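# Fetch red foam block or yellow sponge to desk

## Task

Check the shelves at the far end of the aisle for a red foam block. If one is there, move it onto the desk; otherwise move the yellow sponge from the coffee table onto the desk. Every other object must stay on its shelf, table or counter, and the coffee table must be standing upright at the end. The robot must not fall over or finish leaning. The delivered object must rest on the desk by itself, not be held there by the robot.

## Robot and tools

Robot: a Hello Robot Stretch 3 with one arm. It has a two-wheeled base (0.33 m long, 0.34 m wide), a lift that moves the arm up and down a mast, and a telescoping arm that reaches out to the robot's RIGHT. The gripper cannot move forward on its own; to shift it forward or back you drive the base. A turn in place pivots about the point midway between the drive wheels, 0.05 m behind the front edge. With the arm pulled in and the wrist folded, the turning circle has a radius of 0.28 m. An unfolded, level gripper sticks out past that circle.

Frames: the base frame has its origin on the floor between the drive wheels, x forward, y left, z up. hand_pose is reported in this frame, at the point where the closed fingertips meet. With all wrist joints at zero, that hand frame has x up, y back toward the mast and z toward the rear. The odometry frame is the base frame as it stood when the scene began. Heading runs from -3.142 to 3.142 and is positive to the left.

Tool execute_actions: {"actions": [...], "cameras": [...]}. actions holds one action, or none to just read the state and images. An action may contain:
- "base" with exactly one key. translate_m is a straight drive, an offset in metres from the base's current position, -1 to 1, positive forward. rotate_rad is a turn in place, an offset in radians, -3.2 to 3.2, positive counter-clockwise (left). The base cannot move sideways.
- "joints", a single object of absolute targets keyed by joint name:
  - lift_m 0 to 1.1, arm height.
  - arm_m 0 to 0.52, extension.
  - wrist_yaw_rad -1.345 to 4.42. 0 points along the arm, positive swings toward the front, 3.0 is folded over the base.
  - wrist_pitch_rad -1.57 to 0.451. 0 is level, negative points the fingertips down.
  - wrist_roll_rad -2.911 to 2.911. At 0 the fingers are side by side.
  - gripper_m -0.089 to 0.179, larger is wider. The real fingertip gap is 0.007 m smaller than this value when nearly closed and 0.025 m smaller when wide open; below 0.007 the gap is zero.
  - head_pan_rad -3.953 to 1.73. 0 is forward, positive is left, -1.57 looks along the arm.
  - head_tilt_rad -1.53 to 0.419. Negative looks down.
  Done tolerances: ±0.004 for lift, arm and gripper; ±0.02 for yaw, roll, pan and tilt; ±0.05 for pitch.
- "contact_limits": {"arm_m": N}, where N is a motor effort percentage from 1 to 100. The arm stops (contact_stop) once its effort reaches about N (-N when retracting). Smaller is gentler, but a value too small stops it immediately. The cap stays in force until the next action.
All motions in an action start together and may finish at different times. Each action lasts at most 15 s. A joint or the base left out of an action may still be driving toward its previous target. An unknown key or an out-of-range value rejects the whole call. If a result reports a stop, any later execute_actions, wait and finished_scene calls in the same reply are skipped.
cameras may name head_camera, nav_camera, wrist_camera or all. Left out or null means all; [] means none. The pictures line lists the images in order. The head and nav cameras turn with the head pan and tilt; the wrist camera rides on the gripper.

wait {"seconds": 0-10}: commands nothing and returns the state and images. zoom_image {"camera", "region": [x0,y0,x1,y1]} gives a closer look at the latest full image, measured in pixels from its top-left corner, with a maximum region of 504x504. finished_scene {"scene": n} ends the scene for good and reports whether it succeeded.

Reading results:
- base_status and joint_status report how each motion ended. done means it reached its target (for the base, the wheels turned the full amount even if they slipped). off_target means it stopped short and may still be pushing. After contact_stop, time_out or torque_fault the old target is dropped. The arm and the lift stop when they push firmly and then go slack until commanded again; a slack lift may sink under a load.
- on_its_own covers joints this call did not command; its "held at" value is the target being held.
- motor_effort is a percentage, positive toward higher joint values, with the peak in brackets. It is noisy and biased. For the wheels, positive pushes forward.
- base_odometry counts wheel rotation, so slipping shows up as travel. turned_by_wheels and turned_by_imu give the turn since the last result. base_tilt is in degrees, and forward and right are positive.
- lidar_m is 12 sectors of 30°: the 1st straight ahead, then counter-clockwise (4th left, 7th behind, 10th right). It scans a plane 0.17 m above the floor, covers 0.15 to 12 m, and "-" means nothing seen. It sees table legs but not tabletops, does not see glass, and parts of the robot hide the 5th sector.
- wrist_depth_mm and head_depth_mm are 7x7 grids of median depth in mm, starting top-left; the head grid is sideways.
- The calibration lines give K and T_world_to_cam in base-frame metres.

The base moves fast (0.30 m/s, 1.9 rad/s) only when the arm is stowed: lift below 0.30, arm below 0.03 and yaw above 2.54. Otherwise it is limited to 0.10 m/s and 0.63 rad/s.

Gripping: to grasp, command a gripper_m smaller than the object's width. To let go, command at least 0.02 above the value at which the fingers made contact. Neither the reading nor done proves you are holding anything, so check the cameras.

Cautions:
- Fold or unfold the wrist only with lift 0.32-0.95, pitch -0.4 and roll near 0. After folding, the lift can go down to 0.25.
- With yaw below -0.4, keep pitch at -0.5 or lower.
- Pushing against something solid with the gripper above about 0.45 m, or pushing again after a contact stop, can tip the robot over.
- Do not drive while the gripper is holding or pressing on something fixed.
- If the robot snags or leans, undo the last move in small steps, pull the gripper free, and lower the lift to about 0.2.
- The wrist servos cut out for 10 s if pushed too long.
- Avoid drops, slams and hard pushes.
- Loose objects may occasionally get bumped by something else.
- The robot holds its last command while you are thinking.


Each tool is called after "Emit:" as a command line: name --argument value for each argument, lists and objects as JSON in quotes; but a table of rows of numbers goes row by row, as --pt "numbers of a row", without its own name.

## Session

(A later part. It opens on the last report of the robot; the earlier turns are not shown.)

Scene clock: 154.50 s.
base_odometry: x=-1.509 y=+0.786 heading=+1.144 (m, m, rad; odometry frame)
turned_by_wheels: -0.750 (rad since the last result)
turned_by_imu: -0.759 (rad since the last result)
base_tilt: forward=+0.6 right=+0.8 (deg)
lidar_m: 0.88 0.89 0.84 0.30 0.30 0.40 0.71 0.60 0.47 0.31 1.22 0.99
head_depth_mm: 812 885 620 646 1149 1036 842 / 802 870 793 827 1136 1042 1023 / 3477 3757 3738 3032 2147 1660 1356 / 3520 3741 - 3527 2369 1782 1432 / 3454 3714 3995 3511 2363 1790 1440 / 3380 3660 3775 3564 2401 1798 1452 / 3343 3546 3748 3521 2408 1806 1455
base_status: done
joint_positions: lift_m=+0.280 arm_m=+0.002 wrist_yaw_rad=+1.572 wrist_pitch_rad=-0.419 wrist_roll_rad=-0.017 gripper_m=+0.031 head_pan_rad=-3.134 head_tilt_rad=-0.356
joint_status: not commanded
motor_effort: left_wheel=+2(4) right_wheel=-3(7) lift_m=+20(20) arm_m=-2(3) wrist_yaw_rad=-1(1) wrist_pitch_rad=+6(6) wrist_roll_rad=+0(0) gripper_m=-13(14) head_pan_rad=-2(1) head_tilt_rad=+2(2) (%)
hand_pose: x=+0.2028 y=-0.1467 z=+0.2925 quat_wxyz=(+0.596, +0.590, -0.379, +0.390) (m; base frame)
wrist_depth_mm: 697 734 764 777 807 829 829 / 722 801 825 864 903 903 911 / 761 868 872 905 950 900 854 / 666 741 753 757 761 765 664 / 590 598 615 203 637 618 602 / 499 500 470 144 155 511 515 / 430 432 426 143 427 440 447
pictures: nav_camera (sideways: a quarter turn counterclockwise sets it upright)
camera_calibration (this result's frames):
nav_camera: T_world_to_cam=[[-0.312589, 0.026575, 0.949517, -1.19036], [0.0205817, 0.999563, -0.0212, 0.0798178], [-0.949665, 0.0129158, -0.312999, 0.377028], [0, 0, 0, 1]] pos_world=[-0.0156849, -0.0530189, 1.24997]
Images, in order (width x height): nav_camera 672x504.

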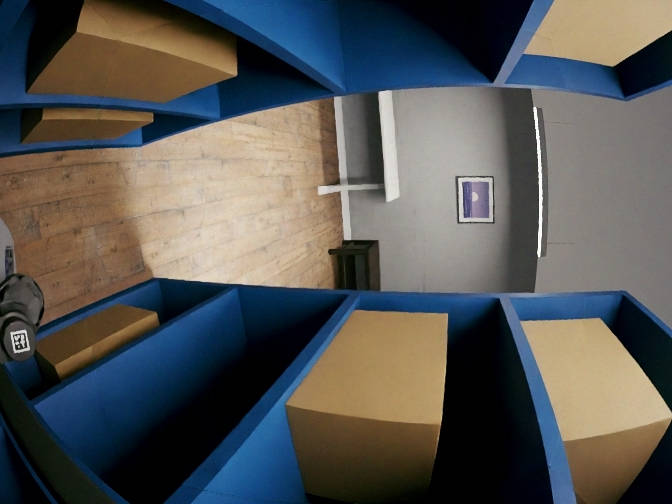

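Emit:
execute_actions --actions '[{"base":{"translate_m":-0.3}}]' --cameras '["nav_camera"]'

Scene clock: 160.93 s.
base_odometry: x=-1.633 y=+0.513 heading=+1.144 (m, m, rad; odometry frame)
turned_by_wheels: +0.000 (rad since the last result)
turned_by_imu: +0.001 (rad since the last result)
base_tilt: forward=+0.7 right=+0.7 (deg)
lidar_m: 1.17 1.15 0.31 0.26 0.26 0.31 0.68 0.74 0.44 0.39 0.42 1.32
head_depth_mm: 569 597 500 519 527 863 833 / 565 603 647 685 756 839 863 / 3275 3483 3754 3425 2318 1719 1384 / 3232 3481 3658 3312 2351 1776 1438 / 3177 3409 3607 3485 2362 1798 1440 / 3117 3328 3519 3372 2392 1796 1448 / 3072 3280 3438 3626 2403 1816 1452
base_status: done
joint_positions: lift_m=+0.280 arm_m=+0.002 wrist_yaw_rad=+1.572 wrist_pitch_rad=-0.419 wrist_roll_rad=-0.017 gripper_m=+0.031 head_pan_rad=-3.134 head_tilt_rad=-0.356
joint_status: not commanded
motor_effort: left_wheel=+1(2) right_wheel=-2(8) lift_m=+20(20) arm_m=-3(3) wrist_yaw_rad=-1(1) wrist_pitch_rad=+6(5) wrist_roll_rad=+0(0) gripper_m=-13(12) head_pan_rad=-1(3) head_tilt_rad=+1(2) (%)
hand_pose: x=+0.2028 y=-0.1467 z=+0.2925 quat_wxyz=(+0.596, +0.590, -0.379, +0.390) (m; base frame)
wrist_depth_mm: 929 982 - - - - - / 971 - - - - - - / 776 902 987 - 993 944 215 / 624 743 748 746 767 769 218 / 560 599 610 203 635 591 240 / 498 505 471 145 155 319 272 / 430 434 426 143 427 322 327
pictures: nav_camera (sideways: a quarter turn counterclockwise sets it upright)
camera_calibration (this result's frames):
nav_camera: T_world_to_cam=[[-0.312589, 0.026575, 0.949517, -1.19036], [0.0205819, 0.999563, -0.0212, 0.0798178], [-0.949665, 0.012916, -0.312999, 0.377028], [0, 0, 0, 1]] pos_world=[-0.0156849, -0.0530188, 1.24997]
Images, in order (width x height): nav_camera 672x504.

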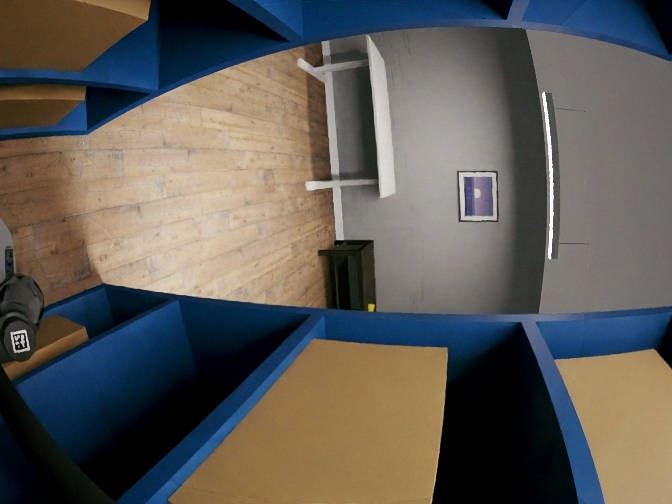

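Emit:
execute_actions --actions '[{"base":{"rotate_rad":0.25}}]' --cameras '[]'

Emit:
execute_actions --actions '[{"base":{"translate_m":-0.35}}]' --cameras '["nav_camera"]'

Scene clock: 164.23 s.
base_odometry: x=-1.633 y=+0.513 heading=+1.394 (m, m, rad; odometry frame)
turned_by_wheels: +0.250 (rad since the last result)
turned_by_imu: +0.253 (rad since the last result)
base_tilt: forward=+0.8 right=+0.7 (deg)
lidar_m: 1.15 0.32 0.31 0.26 0.27 0.39 3.04 0.53 0.40 0.39 0.42 1.21
head_depth_mm: 3127 3392 3586 3205 2311 1762 1383 / 3131 3405 3616 3369 2302 1765 1427 / 3122 3380 3615 3388 2351 1765 1434 / 3202 3426 3554 3450 2380 1771 1437 / 3179 3423 3636 3507 2383 1790 1442 / 3252 3442 3664 3538 2375 1806 1453 / 3209 3482 3698 3478 2419 1805 946
base_status: done
joint_positions: lift_m=+0.280 arm_m=+0.002 wrist_yaw_rad=+1.572 wrist_pitch_rad=-0.419 wrist_roll_rad=-0.017 gripper_m=+0.031 head_pan_rad=-3.134 head_tilt_rad=-0.356
joint_status: not commanded
motor_effort: left_wheel=-1(5) right_wheel=+1(6) lift_m=+20(20) arm_m=-2(3) wrist_yaw_rad=-1(1) wrist_pitch_rad=+6(6) wrist_roll_rad=+0(0) gripper_m=-13(11) head_pan_rad=-2(2) head_tilt_rad=+2(3) (%)
hand_pose: x=+0.2028 y=-0.1467 z=+0.2925 quat_wxyz=(+0.596, +0.590, -0.379, +0.390) (m; base frame)
wrist_depth_mm: 912 - - - - 986 924 / 917 - - - - - - / 777 793 933 983 998 - 937 / 598 645 748 757 765 769 776 / 484 582 616 203 644 611 625 / 441 501 472 145 155 512 519 / 415 427 428 143 429 439 443
pictures: none
No camera images: the call's "cameras" was empty. Leave "cameras" out to get every camera's image.

Scene clock: 169.00 s.
base_odometry: x=-1.694 y=+0.168 heading=+1.394 (m, m, rad; odometry frame)
turned_by_wheels: +0.000 (rad since the last result)
turned_by_imu: +0.001 (rad since the last result)
base_tilt: forward=+0.6 right=+0.8 (deg)
lidar_m: 1.50 0.37 0.28 0.27 0.39 0.39 2.78 0.47 0.38 0.37 0.39 0.65
head_depth_mm: 2808 3022 3198 2964 2317 1769 1414 / 2787 2995 3239 3381 2332 1765 1420 / 2820 3030 3228 3433 2345 1779 1425 / 2838 3055 3169 3432 2334 1774 1435 / 2889 3068 3226 3492 2364 1792 1444 / 2918 3095 3285 3506 2395 1811 1443 / 2895 3129 3323 3300 2406 1812 1447
base_status: done
joint_positions: lift_m=+0.280 arm_m=+0.002 wrist_yaw_rad=+1.572 wrist_pitch_rad=-0.419 wrist_roll_rad=-0.017 gripper_m=+0.031 head_pan_rad=-3.134 head_tilt_rad=-0.356
joint_status: not commanded
motor_effort: left_wheel=-1(6) right_wheel=+1(3) lift_m=+20(19) arm_m=-2(2) wrist_yaw_rad=-1(1) wrist_pitch_rad=+6(6) wrist_roll_rad=+0(0) gripper_m=-12(13) head_pan_rad=-2(2) head_tilt_rad=+2(3) (%)
hand_pose: x=+0.2028 y=-0.1467 z=+0.2925 quat_wxyz=(+0.596, +0.590, -0.379, +0.390) (m; base frame)
wrist_depth_mm: 464 - - - - - 386 / 500 979 - - - - 415 / 558 624 937 985 994 481 457 / 583 633 750 738 753 521 502 / 465 577 615 203 630 524 502 / 456 500 473 145 155 433 393 / 422 433 429 143 427 380 290
pictures: nav_camera (sideways: a quarter turn counterclockwise sets it upright)
camera_calibration (this result's frames):
nav_camera: T_world_to_cam=[[-0.312589, 0.026575, 0.949517, -1.19036], [0.0205819, 0.999563, -0.0212, 0.0798178], [-0.949665, 0.012916, -0.312999, 0.377028], [0, 0, 0, 1]] pos_world=[-0.0156849, -0.0530188, 1.24997]
Images, in order (width x height): nav_camera 672x504.

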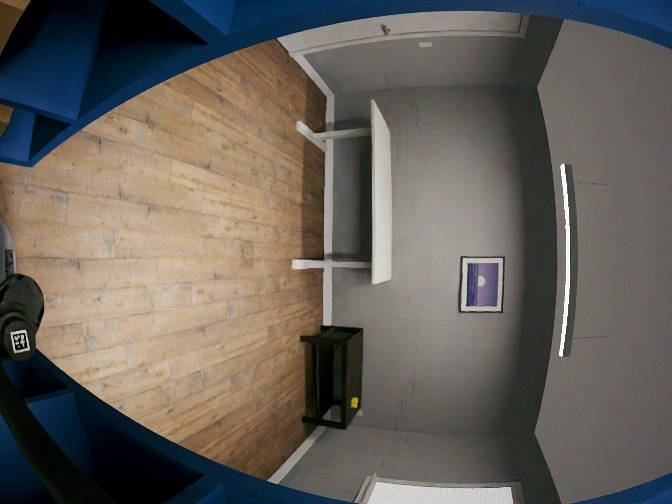

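Emit:
execute_actions --actions '[{"base":{"translate_m":-0.9}}]' --cameras '["nav_camera"]'

Scene clock: 180.40 s.
base_odometry: x=-1.853 y=-0.718 heading=+1.394 (m, m, rad; odometry frame)
turned_by_wheels: +0.000 (rad since the last result)
turned_by_imu: +0.003 (rad since the last result)
base_tilt: forward=+0.7 right=+0.7 (deg)
lidar_m: 1.04 0.64 0.85 1.87 1.97 1.87 1.88 2.23 1.92 1.88 0.76 0.64
head_depth_mm: 1972 2136 2293 2459 2319 1748 1420 / 1991 2145 2312 2497 2330 1769 1422 / 2008 2169 2281 2065 2189 1772 1424 / 2041 2176 2288 2568 2366 1779 1431 / 2042 2191 2322 2558 2376 1795 1442 / 2065 2226 2348 2583 2389 1812 1449 / 2074 2252 2385 2632 2409 1816 1452
base_status: done
joint_positions: lift_m=+0.280 arm_m=+0.002 wrist_yaw_rad=+1.572 wrist_pitch_rad=-0.419 wrist_roll_rad=-0.017 gripper_m=+0.031 head_pan_rad=-3.134 head_tilt_rad=-0.356
joint_status: not commanded
motor_effort: left_wheel=-1(5) right_wheel=+1(3) lift_m=+20(20) arm_m=-2(2) wrist_yaw_rad=-1(1) wrist_pitch_rad=+6(6) wrist_roll_rad=+0(0) gripper_m=-12(12) head_pan_rad=-2(2) head_tilt_rad=+2(2) (%)
hand_pose: x=+0.2028 y=-0.1467 z=+0.2925 quat_wxyz=(+0.596, +0.590, -0.379, +0.390) (m; base frame)
wrist_depth_mm: 498 785 - - - 424 406 / 540 840 - - - 457 439 / 594 792 969 973 894 495 475 / 666 679 746 756 716 548 526 / 590 598 617 203 612 591 567 / 502 503 469 145 155 518 516 / 428 431 427 143 430 438 441
pictures: nav_camera (sideways: a quarter turn counterclockwise sets it upright)
camera_calibration (this result's frames):
nav_camera: T_world_to_cam=[[-0.312589, 0.026575, 0.949517, -1.19036], [0.0205819, 0.999563, -0.0212, 0.0798178], [-0.949665, 0.012916, -0.312999, 0.377028], [0, 0, 0, 1]] pos_world=[-0.0156849, -0.0530188, 1.24997]
Images, in order (width x height): nav_camera 672x504.

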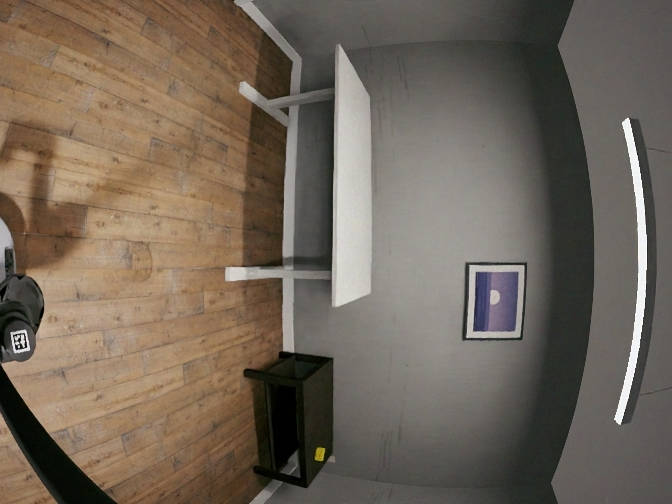

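Emit:
execute_actions --actions '[{"base":{"translate_m":-0.55},"joints":{"lift_m":0.85,"wrist_pitch_rad":0}}]' --cameras '[]'

Emit:
execute_actions --actions '[{"base":{"rotate_rad":-1.57},"joints":{"head_pan_rad":-1.57,"head_tilt_rad":-0.7}}]' --cameras '["nav_camera"]'

Scene clock: 190.77 s.
base_odometry: x=-1.949 y=-1.259 heading=+1.394 (m, m, rad; odometry frame)
turned_by_wheels: +0.000 (rad since the last result)
turned_by_imu: +0.002 (rad since the last result)
base_tilt: forward=+0.6 right=+0.7 (deg)
lidar_m: 1.16 1.17 1.95 1.90 2.01 1.39 1.34 1.76 1.87 1.82 1.94 1.15
head_depth_mm: 1493 1616 1741 1880 2030 1748 - / 1505 1627 1754 1739 2032 1783 - / 1514 1645 1764 1520 1584 1690 - / 1542 1651 1776 1531 2063 1786 1435 / 1562 1675 1787 1556 2075 1801 1441 / 1561 1677 1804 1566 2114 1799 1441 / 1579 1697 1812 1578 2133 1809 1460
base_status: done
joint_positions: lift_m=+0.850 arm_m=+0.002 wrist_yaw_rad=+1.572 wrist_pitch_rad=-0.025 wrist_roll_rad=-0.017 gripper_m=+0.031 head_pan_rad=-3.134 head_tilt_rad=-0.356
joint_status: all done
motor_effort: left_wheel=-1(4) right_wheel=+1(3) lift_m=+30(31) arm_m=-2(3) wrist_yaw_rad=-2(1) wrist_pitch_rad=+7(7) wrist_roll_rad=+0(0) gripper_m=-12(13) head_pan_rad=-2(2) head_tilt_rad=+2(3) (%)
hand_pose: x=+0.2342 y=-0.1466 z=+0.9579 quat_wxyz=(+0.510, +0.502, -0.489, +0.498) (m; base frame)
wrist_depth_mm: - - - - 969 922 - / - - - - 992 967 - / - - - - 997 - - / - - - - - - - / - - - 204 - - - / - - - 144 154 - - / - - - 143 - - -
pictures: none
No camera images: the call's "cameras" was empty. Leave "cameras" out to get every camera's image.

Scene clock: 194.20 s.
base_odometry: x=-1.949 y=-1.259 heading=-0.176 (m, m, rad; odometry frame)
turned_by_wheels: -1.570 (rad since the last result)
turned_by_imu: -1.590 (rad since the last result)
base_tilt: forward=+0.7 right=+0.7 (deg)
lidar_m: 1.82 1.94 1.14 1.16 1.17 1.95 1.90 1.97 1.39 1.34 1.76 1.87
head_depth_mm: 1541 1729 2013 1930 1582 - - / 1554 1678 1914 1941 1602 - - / 1549 1508 1238 1897 1602 - - / 1561 1523 1245 1966 1602 1369 - / 1574 1536 1256 1974 1626 1370 - / 1574 1553 1270 1993 1628 1434 - / 1587 1583 1277 2007 1642 1414 -
base_status: done
joint_positions: lift_m=+0.850 arm_m=+0.002 wrist_yaw_rad=+1.572 wrist_pitch_rad=-0.025 wrist_roll_rad=-0.017 gripper_m=+0.031 head_pan_rad=-1.577 head_tilt_rad=-0.691
joint_status: all done
motor_effort: left_wheel=+2(5) right_wheel=-3(7) lift_m=+30(29) arm_m=-2(3) wrist_yaw_rad=-2(1) wrist_pitch_rad=+7(8) wrist_roll_rad=+0(0) gripper_m=-13(13) head_pan_rad=+3(30) head_tilt_rad=-3(16) (%)
hand_pose: x=+0.2342 y=-0.1466 z=+0.9579 quat_wxyz=(+0.510, +0.502, -0.489, +0.498) (m; base frame)
wrist_depth_mm: - - - - - - - / - - - - - - - / - - - - - - - / - - - - - - - / - - - 204 - - - / - - - 144 155 - - / - - - 143 - - -
pictures: nav_camera (sideways: a quarter turn counterclockwise sets it upright)
camera_calibration (this result's frames):
nav_camera: T_world_to_cam=[[-0.0328198, -0.606663, 0.794281, -0.989583], [-0.999138, 0.0401144, -0.0106456, 0.0722905], [-0.0254038, -0.793946, -0.607457, 0.754539], [0, 0, 0, 1]] pos_world=[0.0589185, -0.00417971, 1.24513]
Images, in order (width x height): nav_camera 672x504.

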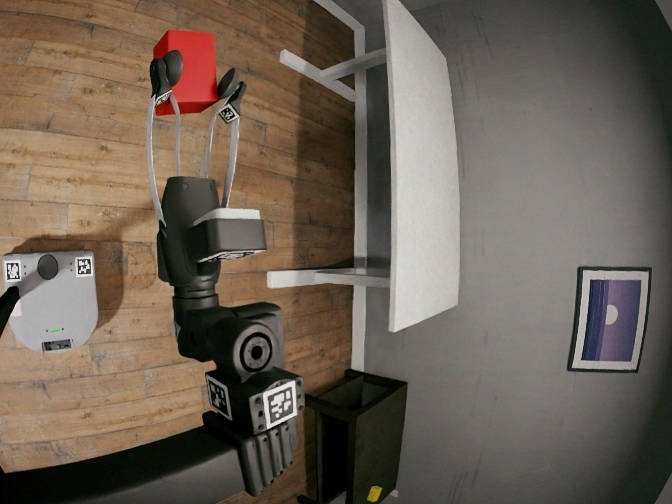

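Emit:
execute_actions --actions '[{"base":{"translate_m":0.3},"joints":{"wrist_yaw_rad":0,"arm_m":0.5}}]' --cameras '["head_camera","wrist_camera"]'

Scene clock: 201.73 s.
base_odometry: x=-1.654 y=-1.312 heading=-0.176 (m, m, rad; odometry frame)
turned_by_wheels: +0.000 (rad since the last result)
turned_by_imu: -0.001 (rad since the last result)
base_tilt: forward=+0.7 right=+0.7 (deg)
lidar_m: 1.52 1.63 1.12 1.10 1.43 2.25 2.20 2.23 1.40 1.79 1.59 1.57
head_depth_mm: 1552 1461 1161 - - 1331 1168 / 1557 1621 2079 1892 1597 1351 1176 / 1565 1689 2112 1957 1599 1363 1175 / 1567 1679 2076 1969 1606 1371 1188 / 1576 1532 1255 1968 1616 1371 1191 / 1585 1561 1269 1975 1634 1380 1197 / 1601 1573 1282 1998 1631 1378 1201
base_status: done
joint_positions: lift_m=+0.850 arm_m=+0.500 wrist_yaw_rad=+0.001 wrist_pitch_rad=-0.025 wrist_roll_rad=-0.017 gripper_m=+0.031 head_pan_rad=-1.577 head_tilt_rad=-0.691
joint_status: all done
motor_effort: left_wheel=+1(5) right_wheel=-2(5) lift_m=+29(30) arm_m=+3(5) wrist_yaw_rad=+0(1) wrist_pitch_rad=+7(7) wrist_roll_rad=+0(0) gripper_m=-12(12) head_pan_rad=+2(3) head_tilt_rad=-3(3) (%)
hand_pose: x=-0.0211 y=-0.9002 z=+0.9579 quat_wxyz=(+0.713, +0.010, -0.701, -0.009) (m; base frame)
wrist_depth_mm: - - - - - 960 945 / - - - - - 997 995 / - - - - - - 998 / - - - - - - - / 792 822 915 203 962 937 - / 561 569 517 144 155 635 646 / 432 439 439 143 440 473 479
pictures: head_camera (sideways: a quarter turn clockwise sets it upright), wrist_camera
camera_calibration (this result's frames):
head_camera: T_world_to_cam=[[0.0167374, 0.654971, -0.755468, 1.00588], [0.999553, 0.00775213, 0.0288659, -0.036756], [0.0247628, -0.755614, -0.654549, 0.809938], [0, 0, 0, 1]] pos_world=[-0.000152642, -0.0465392, 1.29112]
wrist_camera: T_world_to_cam=[[-0.997428, -0.0544572, 0.0465926, -0.111069], [-0.0569579, 0.207732, -0.976526, 1.15328], [0.0435001, -0.976669, -0.210299, -0.513829], [0, 0, 0, 1]] pos_world=[-0.0227434, -0.747461, 1.02332]
Images, in order (width x height): head_camera 896x504, wrist_camera 644x364.

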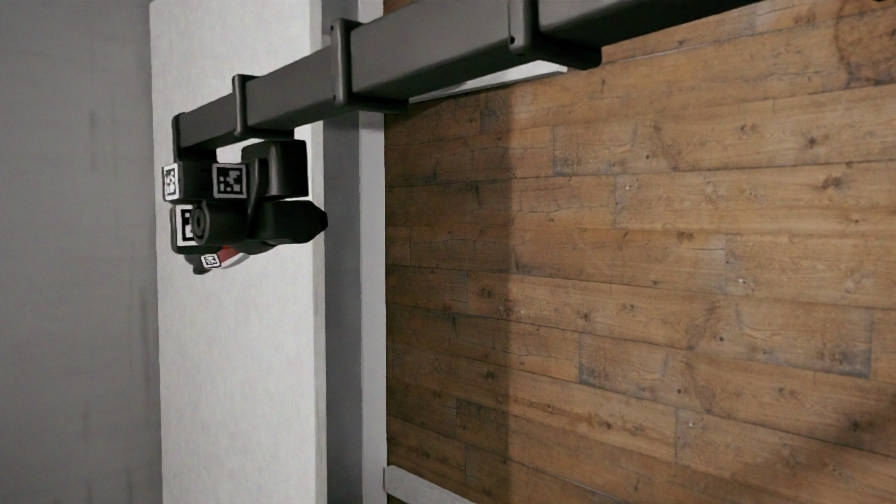

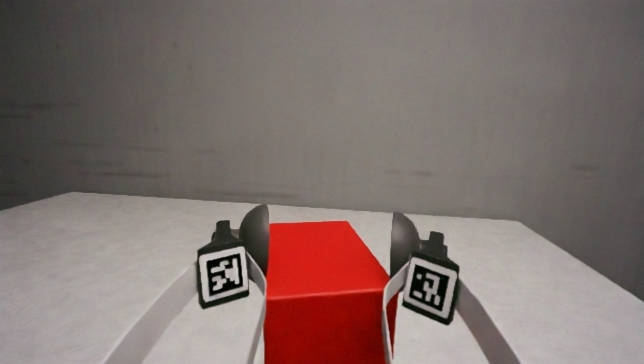

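Emit:
execute_actions --actions '[{"base":{"rotate_rad":-0.6},"joints":{"arm_m":0.0}}]' --cameras '[]'

Emit:
execute_actions --actions '[{"base":{"translate_m":0.5}}]' --cameras '[]'

Emit:
execute_actions --actions '[{"base":{"rotate_rad":0.6}}]' --cameras '[]'

Emit:
execute_actions --actions '[{"joints":{"arm_m":0.45}}]' --cameras '["head_camera","wrist_camera"]'

Scene clock: 210.40 s.
base_odometry: x=-1.654 y=-1.312 heading=-0.776 (m, m, rad; odometry frame)
turned_by_wheels: -0.600 (rad since the last result)
turned_by_imu: -0.606 (rad since the last result)
base_tilt: forward=+0.6 right=+0.7 (deg)
lidar_m: 1.60 1.52 1.60 1.15 1.13 1.27 1.52 2.20 2.22 1.58 1.40 1.60
head_depth_mm: 2260 2160 2264 1933 1592 - - / 2126 2198 2091 1920 1597 - - / 1969 2134 2108 523 1679 - - / 1845 2051 2272 1843 1607 1366 1190 / 1735 1942 2214 1973 1627 1381 1195 / 1655 1736 1270 1876 1629 1377 1201 / 1571 1577 1227 2006 1625 1390 1200
base_status: done
joint_positions: lift_m=+0.850 arm_m=+0.002 wrist_yaw_rad=+0.000 wrist_pitch_rad=-0.025 wrist_roll_rad=-0.017 gripper_m=+0.031 head_pan_rad=-1.577 head_tilt_rad=-0.691
joint_status: all done
joint sent to its limit — the command would take arm_m past its lower limit, so that joint was sent only as far as its limit.
motor_effort: left_wheel=+1(6) right_wheel=-2(13) lift_m=+30(29) arm_m=-4(10) wrist_yaw_rad=+1(0) wrist_pitch_rad=+7(7) wrist_roll_rad=+0(0) gripper_m=-12(13) head_pan_rad=+2(2) head_tilt_rad=-2(3) (%)
hand_pose: x=-0.0214 y=-0.4025 z=+0.9579 quat_wxyz=(+0.713, +0.009, -0.701, -0.009) (m; base frame)
wrist_depth_mm: - - - - - - - / - - - - - - - / - - - - - - - / - - - - - - - / 802 891 - 204 - - - / - - - 144 155 - - / - - - 143 - - -
pictures: none
No camera images: the call's "cameras" was empty. Leave "cameras" out to get every camera's image.

Scene clock: 216.77 s.
base_odometry: x=-1.297 y=-1.662 heading=-0.776 (m, m, rad; odometry frame)
turned_by_wheels: +0.000 (rad since the last result)
turned_by_imu: -0.001 (rad since the last result)
base_tilt: forward=+0.8 right=+0.7 (deg)
lidar_m: 1.16 1.10 1.13 1.55 1.36 1.39 1.87 2.62 1.73 1.34 1.53 1.18
head_depth_mm: 1920 2062 2172 1916 1590 - - / 1787 2004 2182 1942 1592 - - / 1685 1511 1184 524 1672 - - / 1578 1514 1141 1845 1615 1374 1187 / 1487 1540 1110 1914 1606 1372 1193 / 1414 1483 1119 1826 1632 1382 1192 / 1340 1431 1124 964 1636 1390 1202
base_status: done
joint_positions: lift_m=+0.850 arm_m=+0.002 wrist_yaw_rad=+0.000 wrist_pitch_rad=-0.025 wrist_roll_rad=-0.017 gripper_m=+0.031 head_pan_rad=-1.577 head_tilt_rad=-0.691
joint_status: not commanded
motor_effort: left_wheel=+2(4) right_wheel=-3(4) lift_m=+30(29) arm_m=-4(4) wrist_yaw_rad=+0(1) wrist_pitch_rad=+7(7) wrist_roll_rad=+0(0) gripper_m=-14(13) head_pan_rad=+4(2) head_tilt_rad=-2(3) (%)
hand_pose: x=-0.0214 y=-0.4025 z=+0.9579 quat_wxyz=(+0.713, +0.009, -0.701, -0.009) (m; base frame)
wrist_depth_mm: - - - - - - - / - - - - - - - / - - - - - - - / - - - - - - - / 803 817 916 204 - - - / 572 580 - 145 155 - - / - - - 143 - - -
pictures: none
No camera images: the call's "cameras" was empty. Leave "cameras" out to get every camera's image.

Scene clock: 218.70 s.
base_odometry: x=-1.297 y=-1.662 heading=-0.176 (m, m, rad; odometry frame)
turned_by_wheels: +0.600 (rad since the last result)
turned_by_imu: +0.607 (rad since the last result)
base_tilt: forward=+0.8 right=+0.7 (deg)
lidar_m: 1.11 1.18 1.68 1.35 1.43 2.69 2.62 1.73 1.34 1.53 1.18 1.13
head_depth_mm: 1321 1415 1071 1819 1586 - - / 1324 1410 1075 1827 1596 - - / 1328 1417 1084 524 1685 - - / 1335 1445 1095 919 1605 1366 1187 / 1348 1455 1106 1859 1625 1374 1196 / 1346 1457 1118 1515 1598 1380 1198 / 1352 1475 1127 1885 1643 1384 1201
base_status: done
joint_positions: lift_m=+0.850 arm_m=+0.002 wrist_yaw_rad=+0.000 wrist_pitch_rad=-0.025 wrist_roll_rad=-0.017 gripper_m=+0.031 head_pan_rad=-1.577 head_tilt_rad=-0.691
joint_status: not commanded
motor_effort: left_wheel=-1(4) right_wheel=+1(6) lift_m=+30(29) arm_m=-4(4) wrist_yaw_rad=+0(1) wrist_pitch_rad=+7(7) wrist_roll_rad=+0(0) gripper_m=-12(13) head_pan_rad=+2(2) head_tilt_rad=-3(2) (%)
hand_pose: x=-0.0214 y=-0.4025 z=+0.9579 quat_wxyz=(+0.713, +0.009, -0.701, -0.009) (m; base frame)
wrist_depth_mm: - - - - - - - / - - - - - - - / - - - - - - - / - - - - - - - / - 839 925 205 985 939 960 / - 649 580 144 155 640 648 / - - - 143 - - 916
pictures: none
No camera images: the call's "cameras" was empty. Leave "cameras" out to get every camera's image.

Scene clock: 223.20 s.
base_odometry: x=-1.297 y=-1.662 heading=-0.176 (m, m, rad; odometry frame)
turned_by_wheels: +0.000 (rad since the last result)
turned_by_imu: +0.000 (rad since the last result)
base_tilt: forward=+0.8 right=+0.8 (deg)
lidar_m: 1.10 1.18 1.68 1.36 1.43 2.69 2.62 1.73 1.34 1.53 1.17 1.13
head_depth_mm: 1316 1409 1109 - - 1330 1169 / 1325 1440 - 1834 1590 1357 1176 / 1324 1446 1007 1835 1593 1356 1177 / 1339 1449 1059 1849 1610 1362 1183 / 1343 1452 1102 1865 1619 1368 1190 / 1347 1466 1117 1509 1600 1372 1196 / 1354 1477 1126 1891 1634 1388 1199
base_status: not commanded
joint_positions: lift_m=+0.850 arm_m=+0.450 wrist_yaw_rad=+0.000 wrist_pitch_rad=-0.025 wrist_roll_rad=-0.017 gripper_m=+0.031 head_pan_rad=-1.577 head_tilt_rad=-0.691
joint_status: all done
motor_effort: left_wheel=-1(1) right_wheel=+1(1) lift_m=+30(30) arm_m=+4(2) wrist_yaw_rad=+1(0) wrist_pitch_rad=+7(7) wrist_roll_rad=+0(0) gripper_m=-13(13) head_pan_rad=+3(3) head_tilt_rad=-3(2) (%)
hand_pose: x=-0.0214 y=-0.8502 z=+0.9579 quat_wxyz=(+0.713, +0.009, -0.701, -0.009) (m; base frame)
wrist_depth_mm: 872 859 828 804 797 769 753 / 910 890 853 830 812 804 781 / 933 895 889 854 831 815 799 / 972 948 928 880 873 852 817 / 999 824 923 204 877 860 829 / 566 569 517 144 154 623 637 / 432 445 439 143 444 471 479
pictures: head_camera (sideways: a quarter turn clockwise sets it upright), wrist_camera
camera_calibration (this result's frames):
head_camera: T_world_to_cam=[[0.0166419, 0.655051, -0.755401, 1.0058], [0.999552, 0.00789562, 0.0288674, -0.0367578], [0.024874, -0.755543, -0.654626, 0.810038], [0, 0, 0, 1]] pos_world=[-0.000145817, -0.046539, 1.29111]
wrist_camera: T_world_to_cam=[[-0.997493, -0.05326, 0.0465934, -0.107636], [-0.0567086, 0.207784, -0.97653, 1.14293], [0.0423286, -0.976724, -0.210283, -0.465063], [0, 0, 0, 1]] pos_world=[-0.0228667, -0.697453, 1.02332]
Images, in order (width x height): head_camera 896x504, wrist_camera 644x364.

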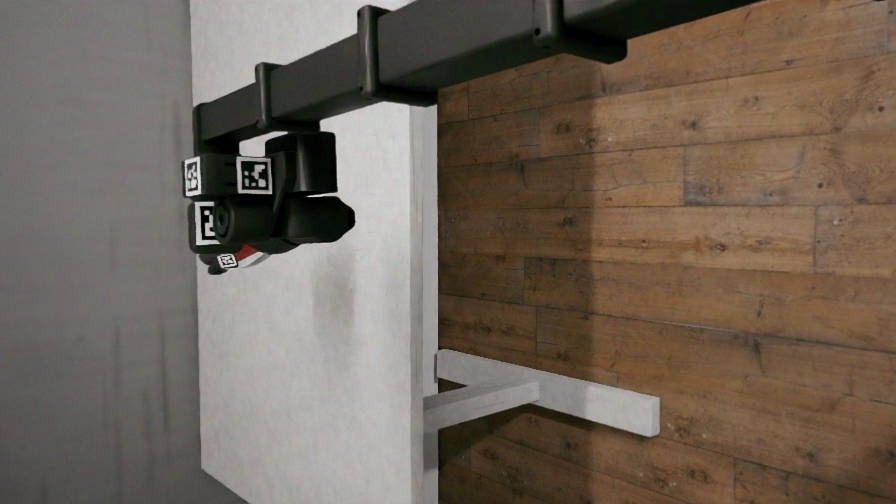

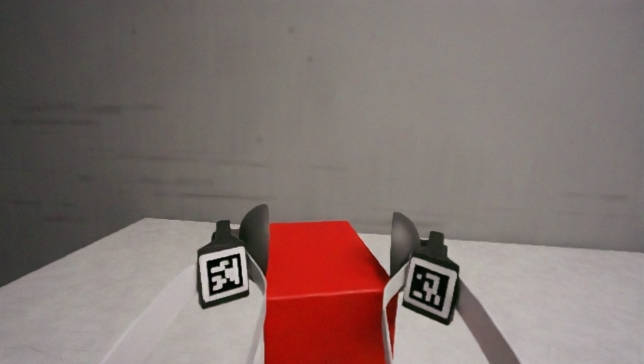

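Emit:
execute_actions --actions '[{"joints":{"arm_m":0.52,"lift_m":0.68}}]' --cameras '["head_camera","wrist_camera"]'

Scene clock: 228.63 s.
base_odometry: x=-1.297 y=-1.662 heading=-0.176 (m, m, rad; odometry frame)
turned_by_wheels: +0.000 (rad since the last result)
turned_by_imu: +0.000 (rad since the last result)
base_tilt: forward=+0.8 right=+0.8 (deg)
lidar_m: 1.10 1.18 1.68 1.35 1.43 2.68 2.62 1.73 1.34 1.53 1.17 1.13
head_depth_mm: 1325 1414 1067 1827 1600 1401 - / 1322 1417 1084 1801 1559 1354 1178 / 1326 1424 1180 1865 1597 1357 1183 / 1333 1429 1125 1849 1610 1367 1189 / 1337 1456 1107 1863 1617 1367 1188 / 1345 1462 1113 1512 1594 1378 1195 / 1354 1481 1127 1883 1639 1388 1197
base_status: not commanded
joint_positions: lift_m=+0.680 arm_m=+0.520 wrist_yaw_rad=+0.000 wrist_pitch_rad=-0.025 wrist_roll_rad=-0.017 gripper_m=+0.031 head_pan_rad=-1.577 head_tilt_rad=-0.691
joint_status: all done
motor_effort: left_wheel=-1(1) right_wheel=+1(2) lift_m=+18(24) arm_m=+3(2) wrist_yaw_rad=+0(0) wrist_pitch_rad=+7(7) wrist_roll_rad=+0(0) gripper_m=-13(13) head_pan_rad=+2(3) head_tilt_rad=-3(2) (%)
hand_pose: x=-0.0214 y=-0.9202 z=+0.7885 quat_wxyz=(+0.713, +0.009, -0.701, -0.009) (m; base frame)
wrist_depth_mm: 807 774 762 726 713 703 690 / 833 808 786 766 742 726 704 / 847 838 804 776 772 747 728 / 578 602 635 672 707 746 740 / 342 350 391 204 420 399 408 / 243 249 224 144 154 270 276 / 189 191 189 143 193 204 208
pictures: head_camera (sideways: a quarter turn clockwise sets it upright), wrist_camera
camera_calibration (this result's frames):
head_camera: T_world_to_cam=[[0.0166419, 0.655051, -0.755401, 1.0058], [0.999552, 0.00789562, 0.0288674, -0.0367578], [0.024874, -0.755543, -0.654626, 0.810038], [0, 0, 0, 1]] pos_world=[-0.000145817, -0.046539, 1.29111]
wrist_camera: T_world_to_cam=[[-0.997493, -0.0532586, 0.0465951, -0.10347], [-0.0567085, 0.207751, -0.976537, 0.991991], [0.0423288, -0.976731, -0.21025, -0.569099], [0, 0, 0, 1]] pos_world=[-0.0228667, -0.767455, 0.853883]
Images, in order (width x height): head_camera 896x504, wrist_camera 644x364.

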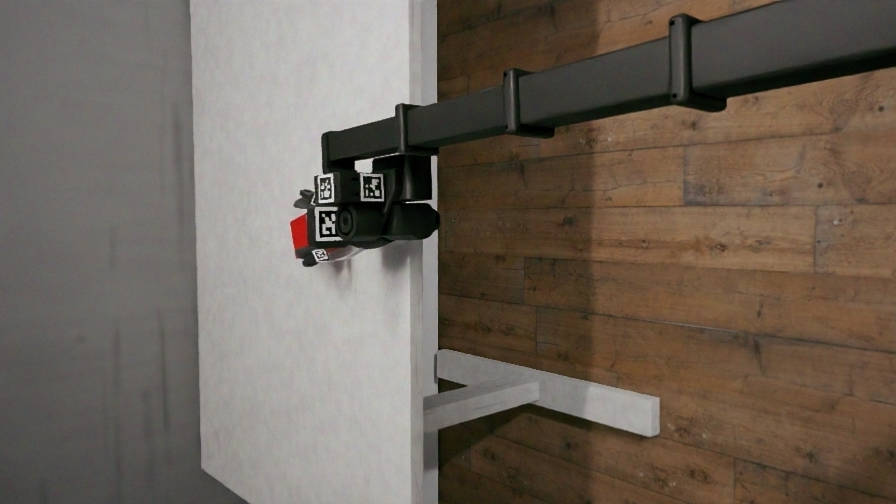

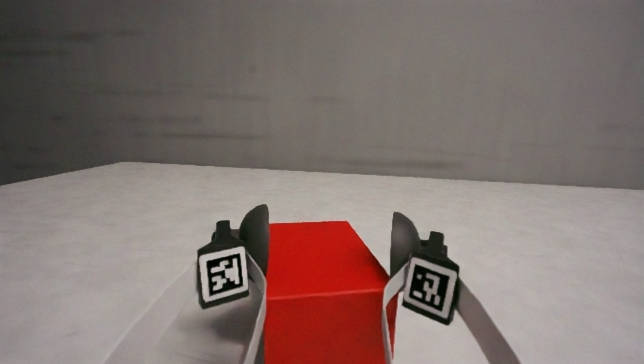

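Emit:
execute_actions --actions '[{"joints":{"lift_m":0.65}}]' --cameras '[]'

Emit:
execute_actions --actions '[{"joints":{"gripper_m":0.12}}]' --cameras '[]'

Emit:
execute_actions --actions '[{"joints":{"arm_m":0.3,"lift_m":0.72}}]' --cameras '["head_camera"]'

Emit:
finished_scene --scene 1

Scene clock: 232.70 s.
base_odometry: x=-1.297 y=-1.662 heading=-0.176 (m, m, rad; odometry frame)
turned_by_wheels: +0.000 (rad since the last result)
turned_by_imu: +0.000 (rad since the last result)
base_tilt: forward=+0.8 right=+0.7 (deg)
lidar_m: 1.10 1.19 1.68 1.35 1.42 2.69 2.62 1.73 1.34 1.53 1.17 1.13
head_depth_mm: 1321 1412 1073 1807 1587 1370 - / 1324 1417 1084 1792 - 1356 1172 / 1330 1422 1137 1839 1601 1358 1177 / 1338 1447 1103 1847 1610 1364 1185 / 1341 1459 1110 1852 1622 1373 1194 / 1353 1460 1116 1523 1595 1379 1200 / 1355 1478 1128 1876 1639 1385 1202
base_status: not commanded
joint_positions: lift_m=+0.650 arm_m=+0.520 wrist_yaw_rad=+0.000 wrist_pitch_rad=+0.030 wrist_roll_rad=-0.017 gripper_m=+0.031 head_pan_rad=-1.577 head_tilt_rad=-0.691
joint_status: all done
motor_effort: left_wheel=-1(1) right_wheel=+1(2) lift_m=+14(19) arm_m=+3(3) wrist_yaw_rad=+1(0) wrist_pitch_rad=-9(9) wrist_roll_rad=+0(0) gripper_m=-12(13) head_pan_rad=+3(2) head_tilt_rad=-2(3) (%)
hand_pose: x=-0.0214 y=-0.9216 z=+0.7727 quat_wxyz=(+0.713, -0.010, -0.701, +0.010) (m; base frame)
wrist_depth_mm: 811 809 775 750 735 723 696 / 838 824 799 764 751 724 715 / 848 825 797 783 764 753 723 / 746 679 729 777 776 758 732 / 332 340 386 213 418 397 414 / 222 228 203 140 152 253 257 / 167 171 169 140 173 184 187
pictures: none
No camera images: the call's "cameras" was empty. Leave "cameras" out to get every camera's image.

Scene clock: 234.10 s.
base_odometry: x=-1.297 y=-1.662 heading=-0.176 (m, m, rad; odometry frame)
turned_by_wheels: +0.000 (rad since the last result)
turned_by_imu: +0.000 (rad since the last result)
base_tilt: forward=+0.6 right=+0.7 (deg)
lidar_m: 1.10 1.19 1.68 1.36 1.43 2.69 2.62 1.73 1.34 1.53 1.17 1.13
head_depth_mm: 1323 1406 1068 1804 1591 1376 - / 1324 1414 1084 1801 - 1353 1175 / 1326 1427 1134 1841 1597 1358 1176 / 1333 1439 1140 1852 1620 1371 1184 / 1340 1462 1109 1860 1629 1372 1188 / 1348 1460 1112 1526 1591 1379 1199 / 1352 1471 1125 1886 1632 1386 1200
base_status: not commanded
joint_positions: lift_m=+0.650 arm_m=+0.520 wrist_yaw_rad=-0.002 wrist_pitch_rad=+0.001 wrist_roll_rad=-0.018 gripper_m=+0.120 head_pan_rad=-1.577 head_tilt_rad=-0.691
joint_status: all done
motor_effort: left_wheel=-1(2) right_wheel=+2(3) lift_m=+16(17) arm_m=+3(3) wrist_yaw_rad=+2(2) wrist_pitch_rad=+0(9) wrist_roll_rad=+0(0) gripper_m=+1(78) head_pan_rad=+3(3) head_tilt_rad=-3(3) (%)
hand_pose: x=-0.0219 y=-0.9210 z=+0.7651 quat_wxyz=(+0.714, -0.001, -0.700, -0.001) (m; base frame)
wrist_depth_mm: 803 789 768 747 726 713 700 / 830 813 792 761 743 732 708 / 861 832 801 791 765 752 724 / 517 538 580 618 663 726 742 / 291 324 309 183 331 382 357 / 203 218 200 139 208 245 232 / - 157 159 142 159 161 173
pictures: none
No camera images: the call's "cameras" was empty. Leave "cameras" out to get every camera's image.

Scene clock: 236.97 s.
base_odometry: x=-1.297 y=-1.662 heading=-0.176 (m, m, rad; odometry frame)
turned_by_wheels: +0.000 (rad since the last result)
turned_by_imu: +0.000 (rad since the last result)
base_tilt: forward=+0.6 right=+0.8 (deg)
lidar_m: 1.11 1.19 1.68 1.36 1.43 2.69 2.62 1.73 1.34 1.53 1.17 1.13
head_depth_mm: 1318 1414 1074 1811 1629 - - / 1330 1422 1083 935 1538 1351 1174 / 1328 1424 1092 - 1555 1362 1183 / 1329 1444 1059 1850 1607 1365 1181 / 1344 1457 1109 1853 1619 1363 1193 / 1348 1468 1114 1534 1590 1380 1196 / 1351 1476 1129 1881 1627 1384 1205
base_status: not commanded
joint_positions: lift_m=+0.720 arm_m=+0.300 wrist_yaw_rad=-0.001 wrist_pitch_rad=-0.016 wrist_roll_rad=-0.018 gripper_m=+0.120 head_pan_rad=-1.577 head_tilt_rad=-0.691
joint_status: all done
motor_effort: left_wheel=-1(1) right_wheel=+2(3) lift_m=+30(29) arm_m=-4(4) wrist_yaw_rad=+2(1) wrist_pitch_rad=+5(5) wrist_roll_rad=+0(0) gripper_m=+1(1) head_pan_rad=+2(2) head_tilt_rad=-3(3) (%)
hand_pose: x=-0.0218 y=-0.7011 z=+0.8301 quat_wxyz=(+0.714, +0.006, -0.700, -0.007) (m; base frame)
wrist_depth_mm: - - 992 957 920 912 881 / - - - 975 951 942 917 / - - - - 976 957 936 / - 838 863 921 - 968 950 / 458 510 488 422 525 595 562 / 325 348 336 345 351 389 370 / 274 264 260 263 267 259 279
pictures: head_camera (sideways: a quarter turn clockwise sets it upright)
camera_calibration (this result's frames):
head_camera: T_world_to_cam=[[0.0166418, 0.655051, -0.755401, 1.0058], [0.999552, 0.00789573, 0.0288674, -0.0367578], [0.024874, -0.755543, -0.654626, 0.810038], [0, 0, 0, 1]] pos_world=[-0.000145812, -0.046539, 1.29111]
Images, in order (width x height): head_camera 896x504.

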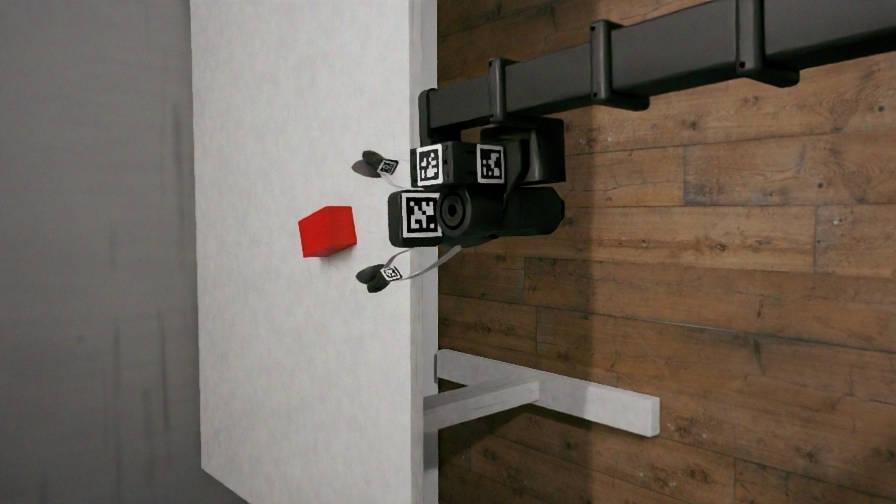

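The scene is finished: the task was done.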